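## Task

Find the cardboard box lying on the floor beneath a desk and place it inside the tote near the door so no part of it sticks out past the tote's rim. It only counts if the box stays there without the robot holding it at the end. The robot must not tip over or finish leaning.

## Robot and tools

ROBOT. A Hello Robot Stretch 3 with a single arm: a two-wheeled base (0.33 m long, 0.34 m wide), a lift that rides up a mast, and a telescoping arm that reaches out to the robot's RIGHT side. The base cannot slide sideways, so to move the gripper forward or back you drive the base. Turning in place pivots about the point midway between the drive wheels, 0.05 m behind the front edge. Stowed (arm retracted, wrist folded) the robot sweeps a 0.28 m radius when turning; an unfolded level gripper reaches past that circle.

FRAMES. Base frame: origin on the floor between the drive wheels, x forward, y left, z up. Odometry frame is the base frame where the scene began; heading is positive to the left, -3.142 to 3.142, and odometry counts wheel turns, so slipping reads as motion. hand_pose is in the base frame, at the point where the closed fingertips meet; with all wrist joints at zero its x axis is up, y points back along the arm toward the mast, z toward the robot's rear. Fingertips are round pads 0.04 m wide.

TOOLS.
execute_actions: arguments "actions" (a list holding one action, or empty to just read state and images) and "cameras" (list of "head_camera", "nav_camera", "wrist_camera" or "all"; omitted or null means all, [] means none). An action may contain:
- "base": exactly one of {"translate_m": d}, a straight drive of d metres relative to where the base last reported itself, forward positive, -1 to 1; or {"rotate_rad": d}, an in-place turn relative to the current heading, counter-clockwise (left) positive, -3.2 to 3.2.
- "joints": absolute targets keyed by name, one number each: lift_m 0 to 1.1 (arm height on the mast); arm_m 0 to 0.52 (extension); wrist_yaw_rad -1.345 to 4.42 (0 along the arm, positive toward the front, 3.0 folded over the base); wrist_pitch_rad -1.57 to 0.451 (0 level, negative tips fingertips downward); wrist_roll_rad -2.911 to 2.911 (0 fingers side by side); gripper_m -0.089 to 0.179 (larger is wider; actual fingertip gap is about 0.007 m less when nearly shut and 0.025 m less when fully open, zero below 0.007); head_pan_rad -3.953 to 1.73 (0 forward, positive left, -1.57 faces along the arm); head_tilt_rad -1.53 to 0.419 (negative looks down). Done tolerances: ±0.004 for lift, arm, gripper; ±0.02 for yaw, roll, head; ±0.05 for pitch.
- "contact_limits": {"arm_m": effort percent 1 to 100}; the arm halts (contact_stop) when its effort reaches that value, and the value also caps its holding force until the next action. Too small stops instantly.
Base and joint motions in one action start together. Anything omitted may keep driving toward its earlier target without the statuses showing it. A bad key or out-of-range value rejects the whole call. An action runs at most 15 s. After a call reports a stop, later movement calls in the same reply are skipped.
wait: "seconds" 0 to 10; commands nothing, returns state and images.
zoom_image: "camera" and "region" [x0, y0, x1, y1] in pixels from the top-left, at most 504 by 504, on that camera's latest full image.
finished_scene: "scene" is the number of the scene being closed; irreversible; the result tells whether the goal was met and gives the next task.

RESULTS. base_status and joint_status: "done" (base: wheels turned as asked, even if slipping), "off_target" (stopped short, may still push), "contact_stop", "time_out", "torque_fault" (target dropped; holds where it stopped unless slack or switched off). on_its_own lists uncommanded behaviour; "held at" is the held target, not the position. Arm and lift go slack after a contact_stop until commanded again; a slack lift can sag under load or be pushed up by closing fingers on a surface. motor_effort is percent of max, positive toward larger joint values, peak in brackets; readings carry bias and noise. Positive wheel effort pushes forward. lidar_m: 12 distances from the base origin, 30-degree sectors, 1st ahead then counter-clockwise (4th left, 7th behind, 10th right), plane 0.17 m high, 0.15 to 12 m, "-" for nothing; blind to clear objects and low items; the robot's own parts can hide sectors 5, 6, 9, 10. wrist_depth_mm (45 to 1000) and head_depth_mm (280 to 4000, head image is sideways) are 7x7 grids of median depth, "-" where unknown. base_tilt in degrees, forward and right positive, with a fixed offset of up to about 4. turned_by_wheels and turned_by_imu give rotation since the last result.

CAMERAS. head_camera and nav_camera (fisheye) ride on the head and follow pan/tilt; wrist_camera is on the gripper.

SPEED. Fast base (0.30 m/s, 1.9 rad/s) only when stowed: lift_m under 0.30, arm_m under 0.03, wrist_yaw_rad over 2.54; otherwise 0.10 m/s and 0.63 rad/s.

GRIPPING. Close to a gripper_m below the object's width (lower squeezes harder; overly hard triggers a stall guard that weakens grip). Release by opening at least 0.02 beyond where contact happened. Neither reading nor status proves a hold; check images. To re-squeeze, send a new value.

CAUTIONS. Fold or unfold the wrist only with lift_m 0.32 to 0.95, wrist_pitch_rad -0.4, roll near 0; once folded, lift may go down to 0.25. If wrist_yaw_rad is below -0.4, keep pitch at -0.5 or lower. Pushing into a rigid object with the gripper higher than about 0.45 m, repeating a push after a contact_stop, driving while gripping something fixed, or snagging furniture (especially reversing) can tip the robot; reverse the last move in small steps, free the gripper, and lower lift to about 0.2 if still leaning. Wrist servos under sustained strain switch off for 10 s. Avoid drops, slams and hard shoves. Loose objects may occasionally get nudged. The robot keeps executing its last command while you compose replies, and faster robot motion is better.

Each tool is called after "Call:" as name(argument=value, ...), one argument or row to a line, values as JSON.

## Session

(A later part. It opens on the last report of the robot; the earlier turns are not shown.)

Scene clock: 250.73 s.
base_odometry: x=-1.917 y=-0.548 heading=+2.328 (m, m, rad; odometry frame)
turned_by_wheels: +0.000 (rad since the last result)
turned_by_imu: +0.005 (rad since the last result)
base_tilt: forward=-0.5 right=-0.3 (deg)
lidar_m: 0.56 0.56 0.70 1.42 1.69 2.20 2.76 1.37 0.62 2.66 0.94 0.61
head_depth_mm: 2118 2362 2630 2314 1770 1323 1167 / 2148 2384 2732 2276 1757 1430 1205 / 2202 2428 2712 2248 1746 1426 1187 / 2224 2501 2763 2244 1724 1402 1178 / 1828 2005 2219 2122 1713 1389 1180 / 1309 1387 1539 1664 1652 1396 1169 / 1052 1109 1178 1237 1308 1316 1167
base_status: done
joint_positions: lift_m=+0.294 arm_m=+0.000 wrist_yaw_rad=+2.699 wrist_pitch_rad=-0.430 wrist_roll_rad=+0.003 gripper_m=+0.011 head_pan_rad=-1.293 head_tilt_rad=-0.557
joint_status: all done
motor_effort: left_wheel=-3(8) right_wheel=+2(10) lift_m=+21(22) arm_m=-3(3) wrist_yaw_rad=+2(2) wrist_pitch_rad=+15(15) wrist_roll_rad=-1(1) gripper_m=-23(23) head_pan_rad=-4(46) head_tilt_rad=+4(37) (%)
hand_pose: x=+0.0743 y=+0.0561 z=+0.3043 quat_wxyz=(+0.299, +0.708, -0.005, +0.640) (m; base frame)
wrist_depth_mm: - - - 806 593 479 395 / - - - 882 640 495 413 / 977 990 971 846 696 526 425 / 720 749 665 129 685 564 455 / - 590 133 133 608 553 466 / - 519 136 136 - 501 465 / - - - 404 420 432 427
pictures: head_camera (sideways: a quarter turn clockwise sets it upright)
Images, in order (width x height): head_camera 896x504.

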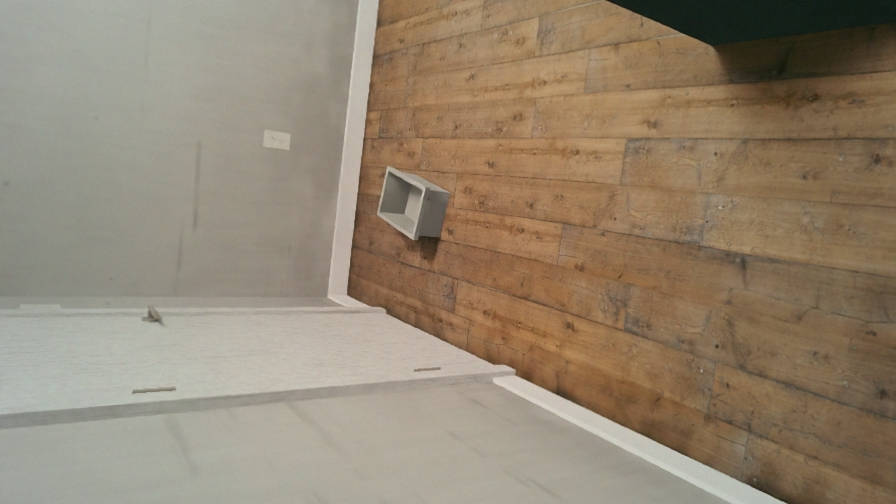

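Call:
execute_actions(
  actions=[
    {"base": {"rotate_rad": -1.4}, "joints": {"head_pan_rad": 0.0, "head_tilt_rad": -0.9}},
  ],
  cameras=[],
)

Call:
execute_actions(
  actions=[
    {"base": {"translate_m": 1.0}},
  ],
  cameras=["head_camera"],
)

Scene clock: 265.93 s.
base_odometry: x=-1.917 y=-0.548 heading=+0.928 (m, m, rad; odometry frame)
turned_by_wheels: -1.400 (rad since the last result)
turned_by_imu: -1.374 (rad since the last result)
base_tilt: forward=-0.5 right=-0.3 (deg)
lidar_m: 1.86 0.77 0.58 0.56 0.59 0.82 1.68 2.20 2.96 2.27 0.64 0.61
head_depth_mm: 2338 2295 1849 1143 1143 1231 1105 / 2355 2299 1868 1584 1377 1225 1096 / 2358 2278 1876 1587 1374 1213 1087 / 2376 2189 1848 1587 1365 1215 1092 / 2384 2212 1847 1554 1364 1207 1088 / 1927 2018 1806 1547 1357 1195 1075 / 1347 1454 1524 1480 1345 1188 1074
base_status: done
joint_positions: lift_m=+0.294 arm_m=+0.000 wrist_yaw_rad=+2.699 wrist_pitch_rad=-0.430 wrist_roll_rad=+0.003 gripper_m=+0.011 head_pan_rad=-0.007 head_tilt_rad=-0.889
joint_status: all done
motor_effort: left_wheel=+2(10) right_wheel=-4(11) lift_m=+22(22) arm_m=-3(2) wrist_yaw_rad=+2(1) wrist_pitch_rad=+15(16) wrist_roll_rad=-1(1) gripper_m=-23(23) head_pan_rad=+4(47) head_tilt_rad=-7(35) (%)
hand_pose: x=+0.0743 y=+0.0561 z=+0.3043 quat_wxyz=(+0.299, +0.708, -0.005, +0.640) (m; base frame)
wrist_depth_mm: 432 483 541 593 704 793 - / 466 521 573 664 762 927 - / 500 549 619 687 847 937 993 / 542 602 635 130 734 744 739 / - 597 134 134 587 598 592 / - 513 135 136 - 499 496 / - - - 403 427 426 428
pictures: none
No camera images: the call's "cameras" was empty. Leave "cameras" out to get every camera's image.

Scene clock: 271.10 s.
base_odometry: x=-1.318 y=+0.252 heading=+0.929 (m, m, rad; odometry frame)
turned_by_wheels: +0.000 (rad since the last result)
turned_by_imu: +0.004 (rad since the last result)
base_tilt: forward=-0.5 right=-0.2 (deg)
lidar_m: 1.66 0.67 0.54 0.52 0.55 0.77 2.41 0.60 0.45 0.45 2.27 1.71
head_depth_mm: 1432 1704 1894 1608 1388 1228 1099 / 1455 1727 1888 1592 1398 1226 1102 / 1460 1728 1847 1578 1376 1220 1089 / 1463 1737 1845 1530 1361 1212 1104 / 1482 1745 1830 1514 1363 1207 1097 / 1483 1726 1796 1552 1357 1195 1074 / 1275 1308 1373 1422 1329 1192 1072
base_status: done
joint_positions: lift_m=+0.294 arm_m=+0.000 wrist_yaw_rad=+2.699 wrist_pitch_rad=-0.430 wrist_roll_rad=+0.003 gripper_m=+0.011 head_pan_rad=-0.007 head_tilt_rad=-0.890
joint_status: not commanded
motor_effort: left_wheel=+1(11) right_wheel=-3(10) lift_m=+21(22) arm_m=-2(2) wrist_yaw_rad=+1(2) wrist_pitch_rad=+15(15) wrist_roll_rad=-1(1) gripper_m=-22(23) head_pan_rad=+4(4) head_tilt_rad=-6(7) (%)
hand_pose: x=+0.0743 y=+0.0561 z=+0.3043 quat_wxyz=(+0.299, +0.708, -0.005, +0.640) (m; base frame)
wrist_depth_mm: 408 450 509 568 631 736 898 / 438 482 532 628 691 835 - / 471 526 574 653 776 917 969 / 506 570 606 130 740 764 759 / - 573 133 133 598 594 596 / - 519 136 136 - 500 501 / - - - 406 428 419 429
pictures: head_camera (sideways: a quarter turn clockwise sets it upright)
Images, in order (width x height): head_camera 896x504.

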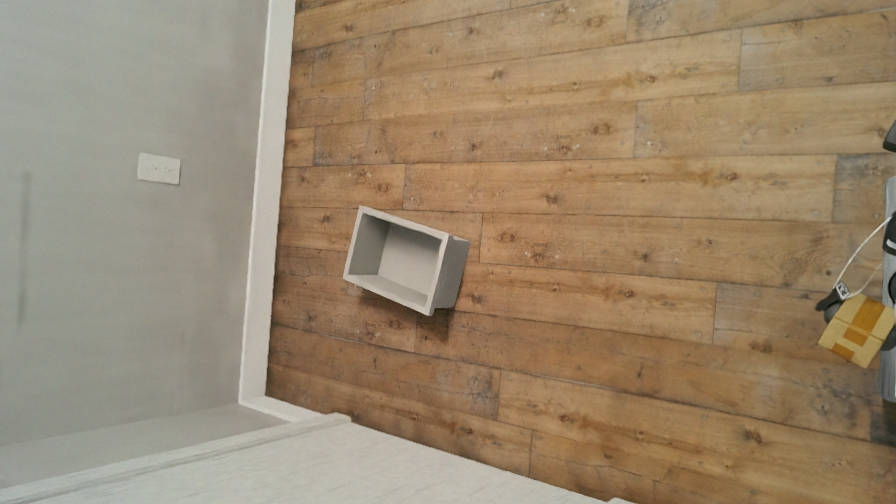

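Call:
execute_actions(
  actions=[
    {"base": {"translate_m": 0.56}, "joints": {"head_tilt_rad": -1.1}},
  ],
  cameras=["head_camera"],
)

Scene clock: 302.50 s.
base_odometry: x=-0.983 y=+0.701 heading=+0.929 (m, m, rad; odometry frame)
turned_by_wheels: +0.000 (rad since the last result)
turned_by_imu: +0.003 (rad since the last result)
base_tilt: forward=-0.5 right=-0.2 (deg)
lidar_m: 1.10 0.66 0.50 0.47 0.52 0.74 2.33 0.79 0.94 2.93 1.50 1.13
head_depth_mm: 1041 1286 1521 1405 1296 1183 1098 / 1049 1303 1537 1406 1292 1193 1094 / 1063 1314 1525 1409 1288 1188 - / 1072 1329 1527 1368 1254 1196 - / 1082 1343 1536 1382 1263 1039 - / 1085 1365 1515 1384 1269 1175 - / 1104 1280 1351 1335 1259 1161 1097
base_status: done
joint_positions: lift_m=+0.294 arm_m=+0.000 wrist_yaw_rad=+2.699 wrist_pitch_rad=-0.430 wrist_roll_rad=+0.003 gripper_m=+0.011 head_pan_rad=-0.007 head_tilt_rad=-1.087
joint_status: all done
motor_effort: left_wheel=+2(11) right_wheel=-3(7) lift_m=+23(21) arm_m=-2(3) wrist_yaw_rad=+2(1) wrist_pitch_rad=+16(15) wrist_roll_rad=-1(1) gripper_m=-23(23) head_pan_rad=+3(4) head_tilt_rad=-8(31) (%)
hand_pose: x=+0.0743 y=+0.0561 z=+0.3043 quat_wxyz=(+0.299, +0.708, -0.005, +0.640) (m; base frame)
wrist_depth_mm: 375 424 474 523 598 694 789 / 409 449 502 583 682 825 873 / 439 490 545 597 750 886 873 / 491 516 558 130 744 742 741 / - 564 132 133 596 583 471 / - 512 135 137 - 432 496 / - - - 405 424 405 355
pictures: head_camera (sideways: a quarter turn clockwise sets it upright)
Images, in order (width x height): head_camera 896x504.

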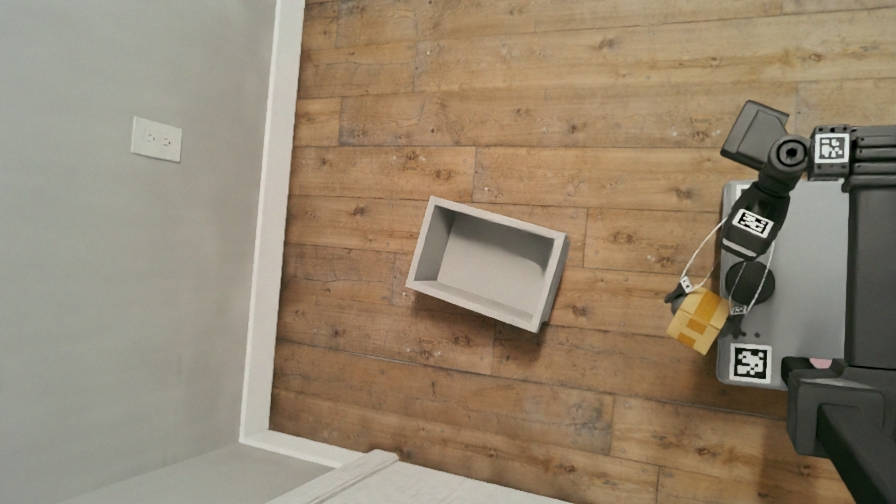

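Call:
execute_actions(
  actions=[
    {"base": {"rotate_rad": 1.602}, "joints": {"lift_m": 0.31, "wrist_yaw_rad": 0.0, "arm_m": 0.352, "head_pan_rad": -1.57, "head_tilt_rad": -1.1}},
  ],
  cameras=[],
)

Call:
execute_actions(
  actions=[
    {"joints": {"lift_m": 0.295, "wrist_pitch_rad": -1.55, "wrist_roll_rad": -1.31}},
  ],
  cameras=["head_camera", "wrist_camera"],
)

Scene clock: 322.90 s.
base_odometry: x=-0.983 y=+0.701 heading=+2.531 (m, m, rad; odometry frame)
turned_by_wheels: +1.602 (rad since the last result)
turned_by_imu: +1.578 (rad since the last result)
base_tilt: forward=-0.5 right=-0.2 (deg)
lidar_m: 0.48 0.53 0.76 2.58 0.84 0.96 2.95 1.47 1.12 1.10 0.64 0.49
head_depth_mm: 1036 1277 1514 1411 1292 1185 1101 / 1058 1306 1515 1401 1275 1192 - / 1066 1320 1516 1383 1290 - - / 1079 1335 1545 1360 1264 - - / 1092 1361 1533 1384 1257 1169 1079 / 1104 1381 1515 1384 1264 1169 1074 / 1085 1213 1252 1320 1238 1158 1075
base_status: done
joint_positions: lift_m=+0.310 arm_m=+0.352 wrist_yaw_rad=+0.001 wrist_pitch_rad=-0.429 wrist_roll_rad=+0.003 gripper_m=+0.011 head_pan_rad=-1.563 head_tilt_rad=-1.087
joint_status: all done
motor_effort: left_wheel=-2(8) right_wheel=+2(9) lift_m=+36(37) arm_m=+3(4) wrist_yaw_rad=+1(0) wrist_pitch_rad=+15(16) wrist_roll_rad=-1(1) gripper_m=-23(23) head_pan_rad=-3(47) head_tilt_rad=-7(8) (%)
hand_pose: x=-0.0213 y=-0.7196 z=+0.3197 quat_wxyz=(+0.690, +0.151, -0.692, -0.151) (m; base frame)
wrist_depth_mm: 450 454 439 442 440 443 441 / 487 483 488 483 483 478 476 / 518 543 530 510 525 538 527 / 543 596 576 129 587 581 592 / 534 606 133 133 615 614 611 / 501 521 135 136 - 523 515 / 440 441 431 416 441 445 450
pictures: none
No camera images: the call's "cameras" was empty. Leave "cameras" out to get every camera's image.

Scene clock: 324.30 s.
base_odometry: x=-0.983 y=+0.701 heading=+2.531 (m, m, rad; odometry frame)
turned_by_wheels: +0.000 (rad since the last result)
turned_by_imu: +0.000 (rad since the last result)
base_tilt: forward=-0.5 right=-0.2 (deg)
lidar_m: 0.48 0.53 0.76 2.59 0.84 0.97 2.95 1.47 1.12 0.45 0.64 0.49
head_depth_mm: 1036 1284 1507 1415 1292 1186 1105 / 1045 1297 1541 1409 1292 1190 - / 1062 1319 1520 1389 1276 - - / 1080 1341 1530 1335 1261 - - / 1093 1362 1532 1383 1265 1173 1075 / 1111 1390 1519 1375 1257 1164 1076 / 1082 1202 1254 1319 1245 1157 1070
base_status: not commanded
joint_positions: lift_m=+0.295 arm_m=+0.352 wrist_yaw_rad=+0.001 wrist_pitch_rad=-1.540 wrist_roll_rad=-1.304 gripper_m=+0.011 head_pan_rad=-1.563 head_tilt_rad=-1.087
joint_status: all done
motor_effort: left_wheel=-2(3) right_wheel=+2(2) lift_m=+23(32) arm_m=+3(3) wrist_yaw_rad=+0(0) wrist_pitch_rad=-5(14) wrist_roll_rad=-2(3) gripper_m=-23(23) head_pan_rad=-4(4) head_tilt_rad=-8(8) (%)
hand_pose: x=-0.0214 y=-0.4805 z=+0.1772 quat_wxyz=(+0.711, +0.690, -0.095, -0.093) (m; base frame)
wrist_depth_mm: 293 301 307 315 319 323 332 / 302 199 203 209 212 332 343 / 309 224 318 275 328 240 348 / 318 243 322 130 337 259 359 / 323 242 133 133 335 263 373 / 334 241 136 137 - 283 384 / 341 344 231 232 251 385 389
pictures: head_camera (sideways: a quarter turn clockwise sets it upright), wrist_camera
Images, in order (width x height): head_camera 896x504, wrist_camera 644x364.

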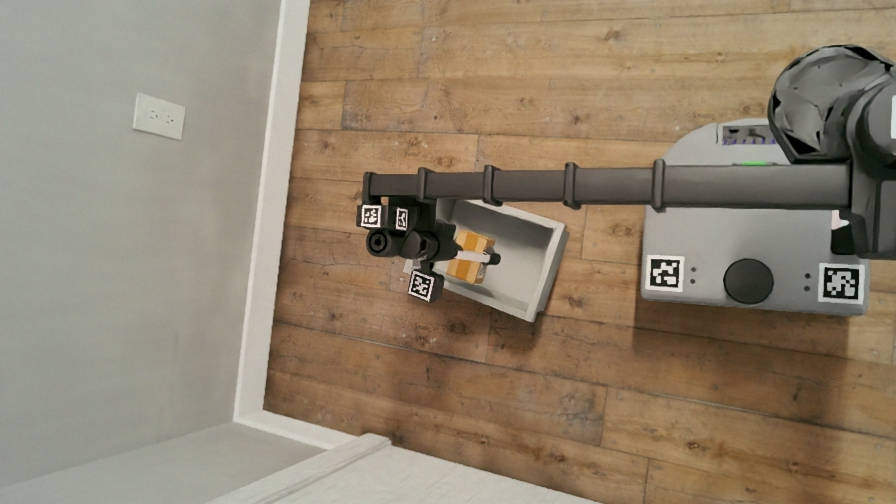

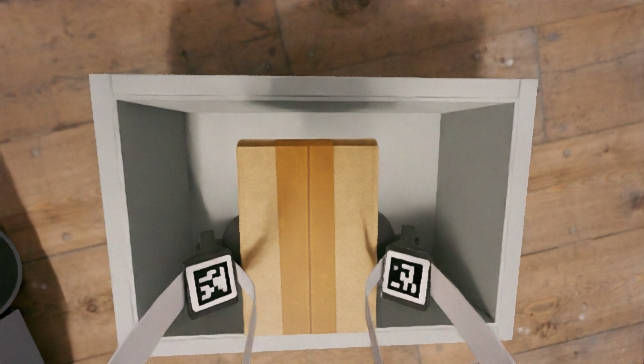

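Call:
execute_actions(
  actions=[
    {"joints": {"lift_m": 0.148, "arm_m": 0.36}},
  ],
  cameras=["wrist_camera"],
)

Scene clock: 339.83 s.
base_odometry: x=-0.983 y=+0.701 heading=+2.531 (m, m, rad; odometry frame)
turned_by_wheels: +0.000 (rad since the last result)
turned_by_imu: +0.001 (rad since the last result)
base_tilt: forward=-0.5 right=-0.3 (deg)
lidar_m: 0.47 0.53 0.76 2.58 0.84 0.97 2.96 1.47 1.12 1.10 0.64 0.49
head_depth_mm: 1039 1277 1525 1411 1295 1192 1096 / 1048 1306 1526 1409 1284 1194 1083 / 1066 1316 1530 1399 1280 - - / 1082 1335 1532 1351 1260 - - / 1093 1366 1529 1395 1263 1163 1076 / 1110 1386 1508 1388 1262 1169 1074 / 1085 1204 1248 1323 1248 1155 1076
base_status: not commanded
joint_positions: lift_m=+0.148 arm_m=+0.360 wrist_yaw_rad=+0.001 wrist_pitch_rad=-1.541 wrist_roll_rad=-1.304 gripper_m=+0.011 head_pan_rad=-1.563 head_tilt_rad=-1.087
joint_status: all done
motor_effort: left_wheel=-2(2) right_wheel=+2(2) lift_m=+21(22) arm_m=+2(0) wrist_yaw_rad=-1(0) wrist_pitch_rad=-4(5) wrist_roll_rad=-2(2) gripper_m=-23(23) head_pan_rad=-4(4) head_tilt_rad=-8(8) (%)
hand_pose: x=-0.0214 y=-0.4882 z=+0.0302 quat_wxyz=(+0.711, +0.691, -0.095, -0.093) (m; base frame)
wrist_depth_mm: - 60 61 63 63 65 66 / 138 113 114 114 113 113 114 / 166 174 176 179 184 186 148 / 165 178 179 130 189 192 149 / 164 182 133 133 195 196 149 / 165 188 135 136 - 202 149 / 164 191 196 200 205 205 150
pictures: wrist_camera
Images, in order (width x height): wrist_camera 644x364.

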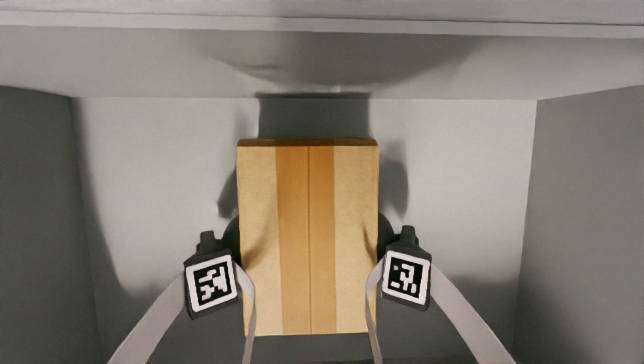

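Floor depth matches the pickup height; releasing.

Call:
execute_actions(
  actions=[
    {"joints": {"gripper_m": 0.11}},
  ],
  cameras=["wrist_camera"],
)

Call:
execute_actions(
  actions=[
    {"joints": {"lift_m": 0.27}},
  ],
  cameras=["head_camera", "wrist_camera"],
)

Scene clock: 349.17 s.
base_odometry: x=-0.983 y=+0.701 heading=+2.531 (m, m, rad; odometry frame)
turned_by_wheels: +0.000 (rad since the last result)
turned_by_imu: +0.001 (rad since the last result)
base_tilt: forward=-0.5 right=-0.2 (deg)
lidar_m: 0.47 0.53 0.76 2.58 0.83 0.97 2.96 1.47 1.13 1.10 0.64 0.49
head_depth_mm: 1036 1268 1510 1416 1293 1195 1099 / 1050 1301 1517 1406 1280 1195 1078 / 1069 1330 1529 1401 1282 - - / 1087 1338 1549 1352 1251 - - / 1097 1365 1530 1394 1268 1164 1072 / 1102 1378 1515 1385 1263 1165 1076 / 1081 1201 1247 1324 1242 1153 1068
base_status: not commanded
joint_positions: lift_m=+0.148 arm_m=+0.360 wrist_yaw_rad=+0.001 wrist_pitch_rad=-1.541 wrist_roll_rad=-1.304 gripper_m=+0.110 head_pan_rad=-1.563 head_tilt_rad=-1.087
joint_status: all done
motor_effort: left_wheel=-3(2) right_wheel=+2(2) lift_m=+23(23) arm_m=+3(2) wrist_yaw_rad=+0(0) wrist_pitch_rad=-5(4) wrist_roll_rad=-2(2) gripper_m=+1(98) head_pan_rad=-3(4) head_tilt_rad=-8(9) (%)
hand_pose: x=-0.0214 y=-0.4882 z=+0.0302 quat_wxyz=(+0.711, +0.691, -0.095, -0.093) (m; base frame)
wrist_depth_mm: - 60 62 63 64 65 66 / 138 113 113 113 113 113 113 / 166 174 176 179 183 188 149 / 165 178 181 135 188 193 148 / 165 182 184 138 193 195 150 / 165 186 190 143 199 196 149 / 158 194 198 202 205 206 149
pictures: wrist_camera
Images, in order (width x height): wrist_camera 644x364.

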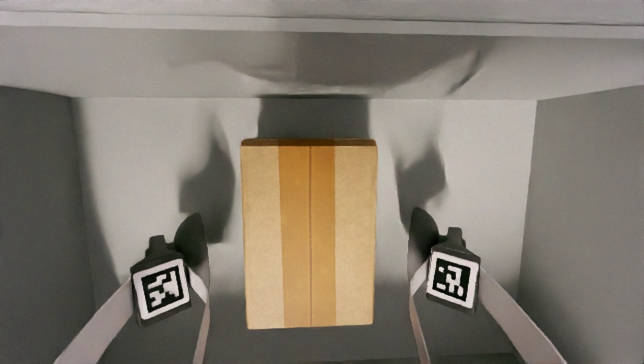

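Scene clock: 351.10 s.
base_odometry: x=-0.983 y=+0.701 heading=+2.531 (m, m, rad; odometry frame)
turned_by_wheels: +0.000 (rad since the last result)
turned_by_imu: +0.000 (rad since the last result)
base_tilt: forward=-0.5 right=-0.2 (deg)
lidar_m: 0.48 0.53 0.76 2.58 0.84 0.96 2.96 1.47 1.13 1.10 0.64 0.49
head_depth_mm: 1037 1271 1521 1423 1293 1189 1101 / 1055 1301 1538 1407 1285 1191 - / 1069 1321 1524 1383 1283 - - / 1077 1338 1526 1348 1257 - - / 1097 1368 1526 1390 1263 1166 1079 / 1109 1385 1507 1386 1259 1165 1078 / 1082 1200 1245 1322 1242 1160 1074
base_status: not commanded
joint_positions: lift_m=+0.270 arm_m=+0.360 wrist_yaw_rad=+0.001 wrist_pitch_rad=-1.542 wrist_roll_rad=-1.304 gripper_m=+0.110 head_pan_rad=-1.563 head_tilt_rad=-1.087
joint_status: all done
motor_effort: left_wheel=-2(2) right_wheel=+2(1) lift_m=+35(37) arm_m=+3(2) wrist_yaw_rad=+0(0) wrist_pitch_rad=-5(4) wrist_roll_rad=-2(2) gripper_m=+1(1) head_pan_rad=-4(4) head_tilt_rad=-8(8) (%)
hand_pose: x=-0.0214 y=-0.4881 z=+0.1515 quat_wxyz=(+0.711, +0.691, -0.095, -0.093) (m; base frame)
wrist_depth_mm: 276 279 283 288 293 300 307 / 279 177 179 183 186 191 314 / 181 238 297 297 307 215 322 / 182 238 303 256 314 216 331 / 296 218 310 314 316 230 333 / 305 198 303 303 294 217 349 / 316 217 226 227 226 227 357
pictures: head_camera (sideways: a quarter turn clockwise sets it upright), wrist_camera
Images, in order (width x height): head_camera 896x504, wrist_camera 644x364.

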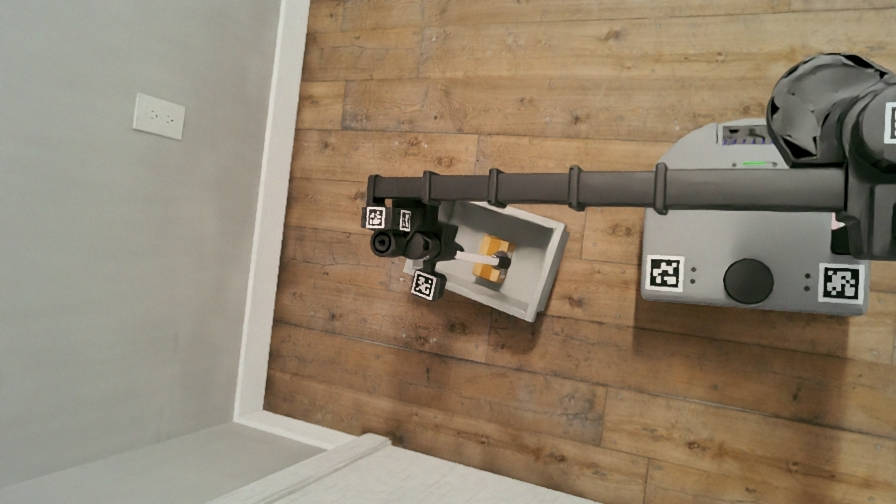

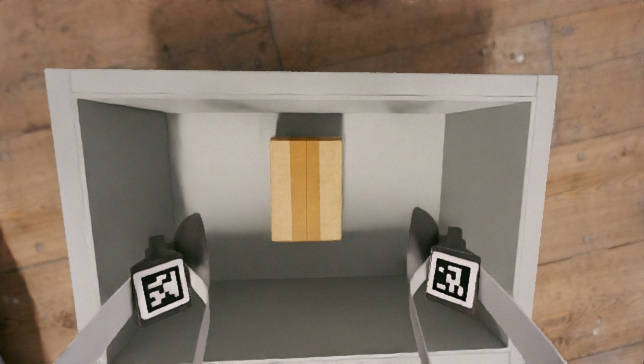

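Call:
finished_scene(
  scene=2,
)

The scene is finished: the task was done.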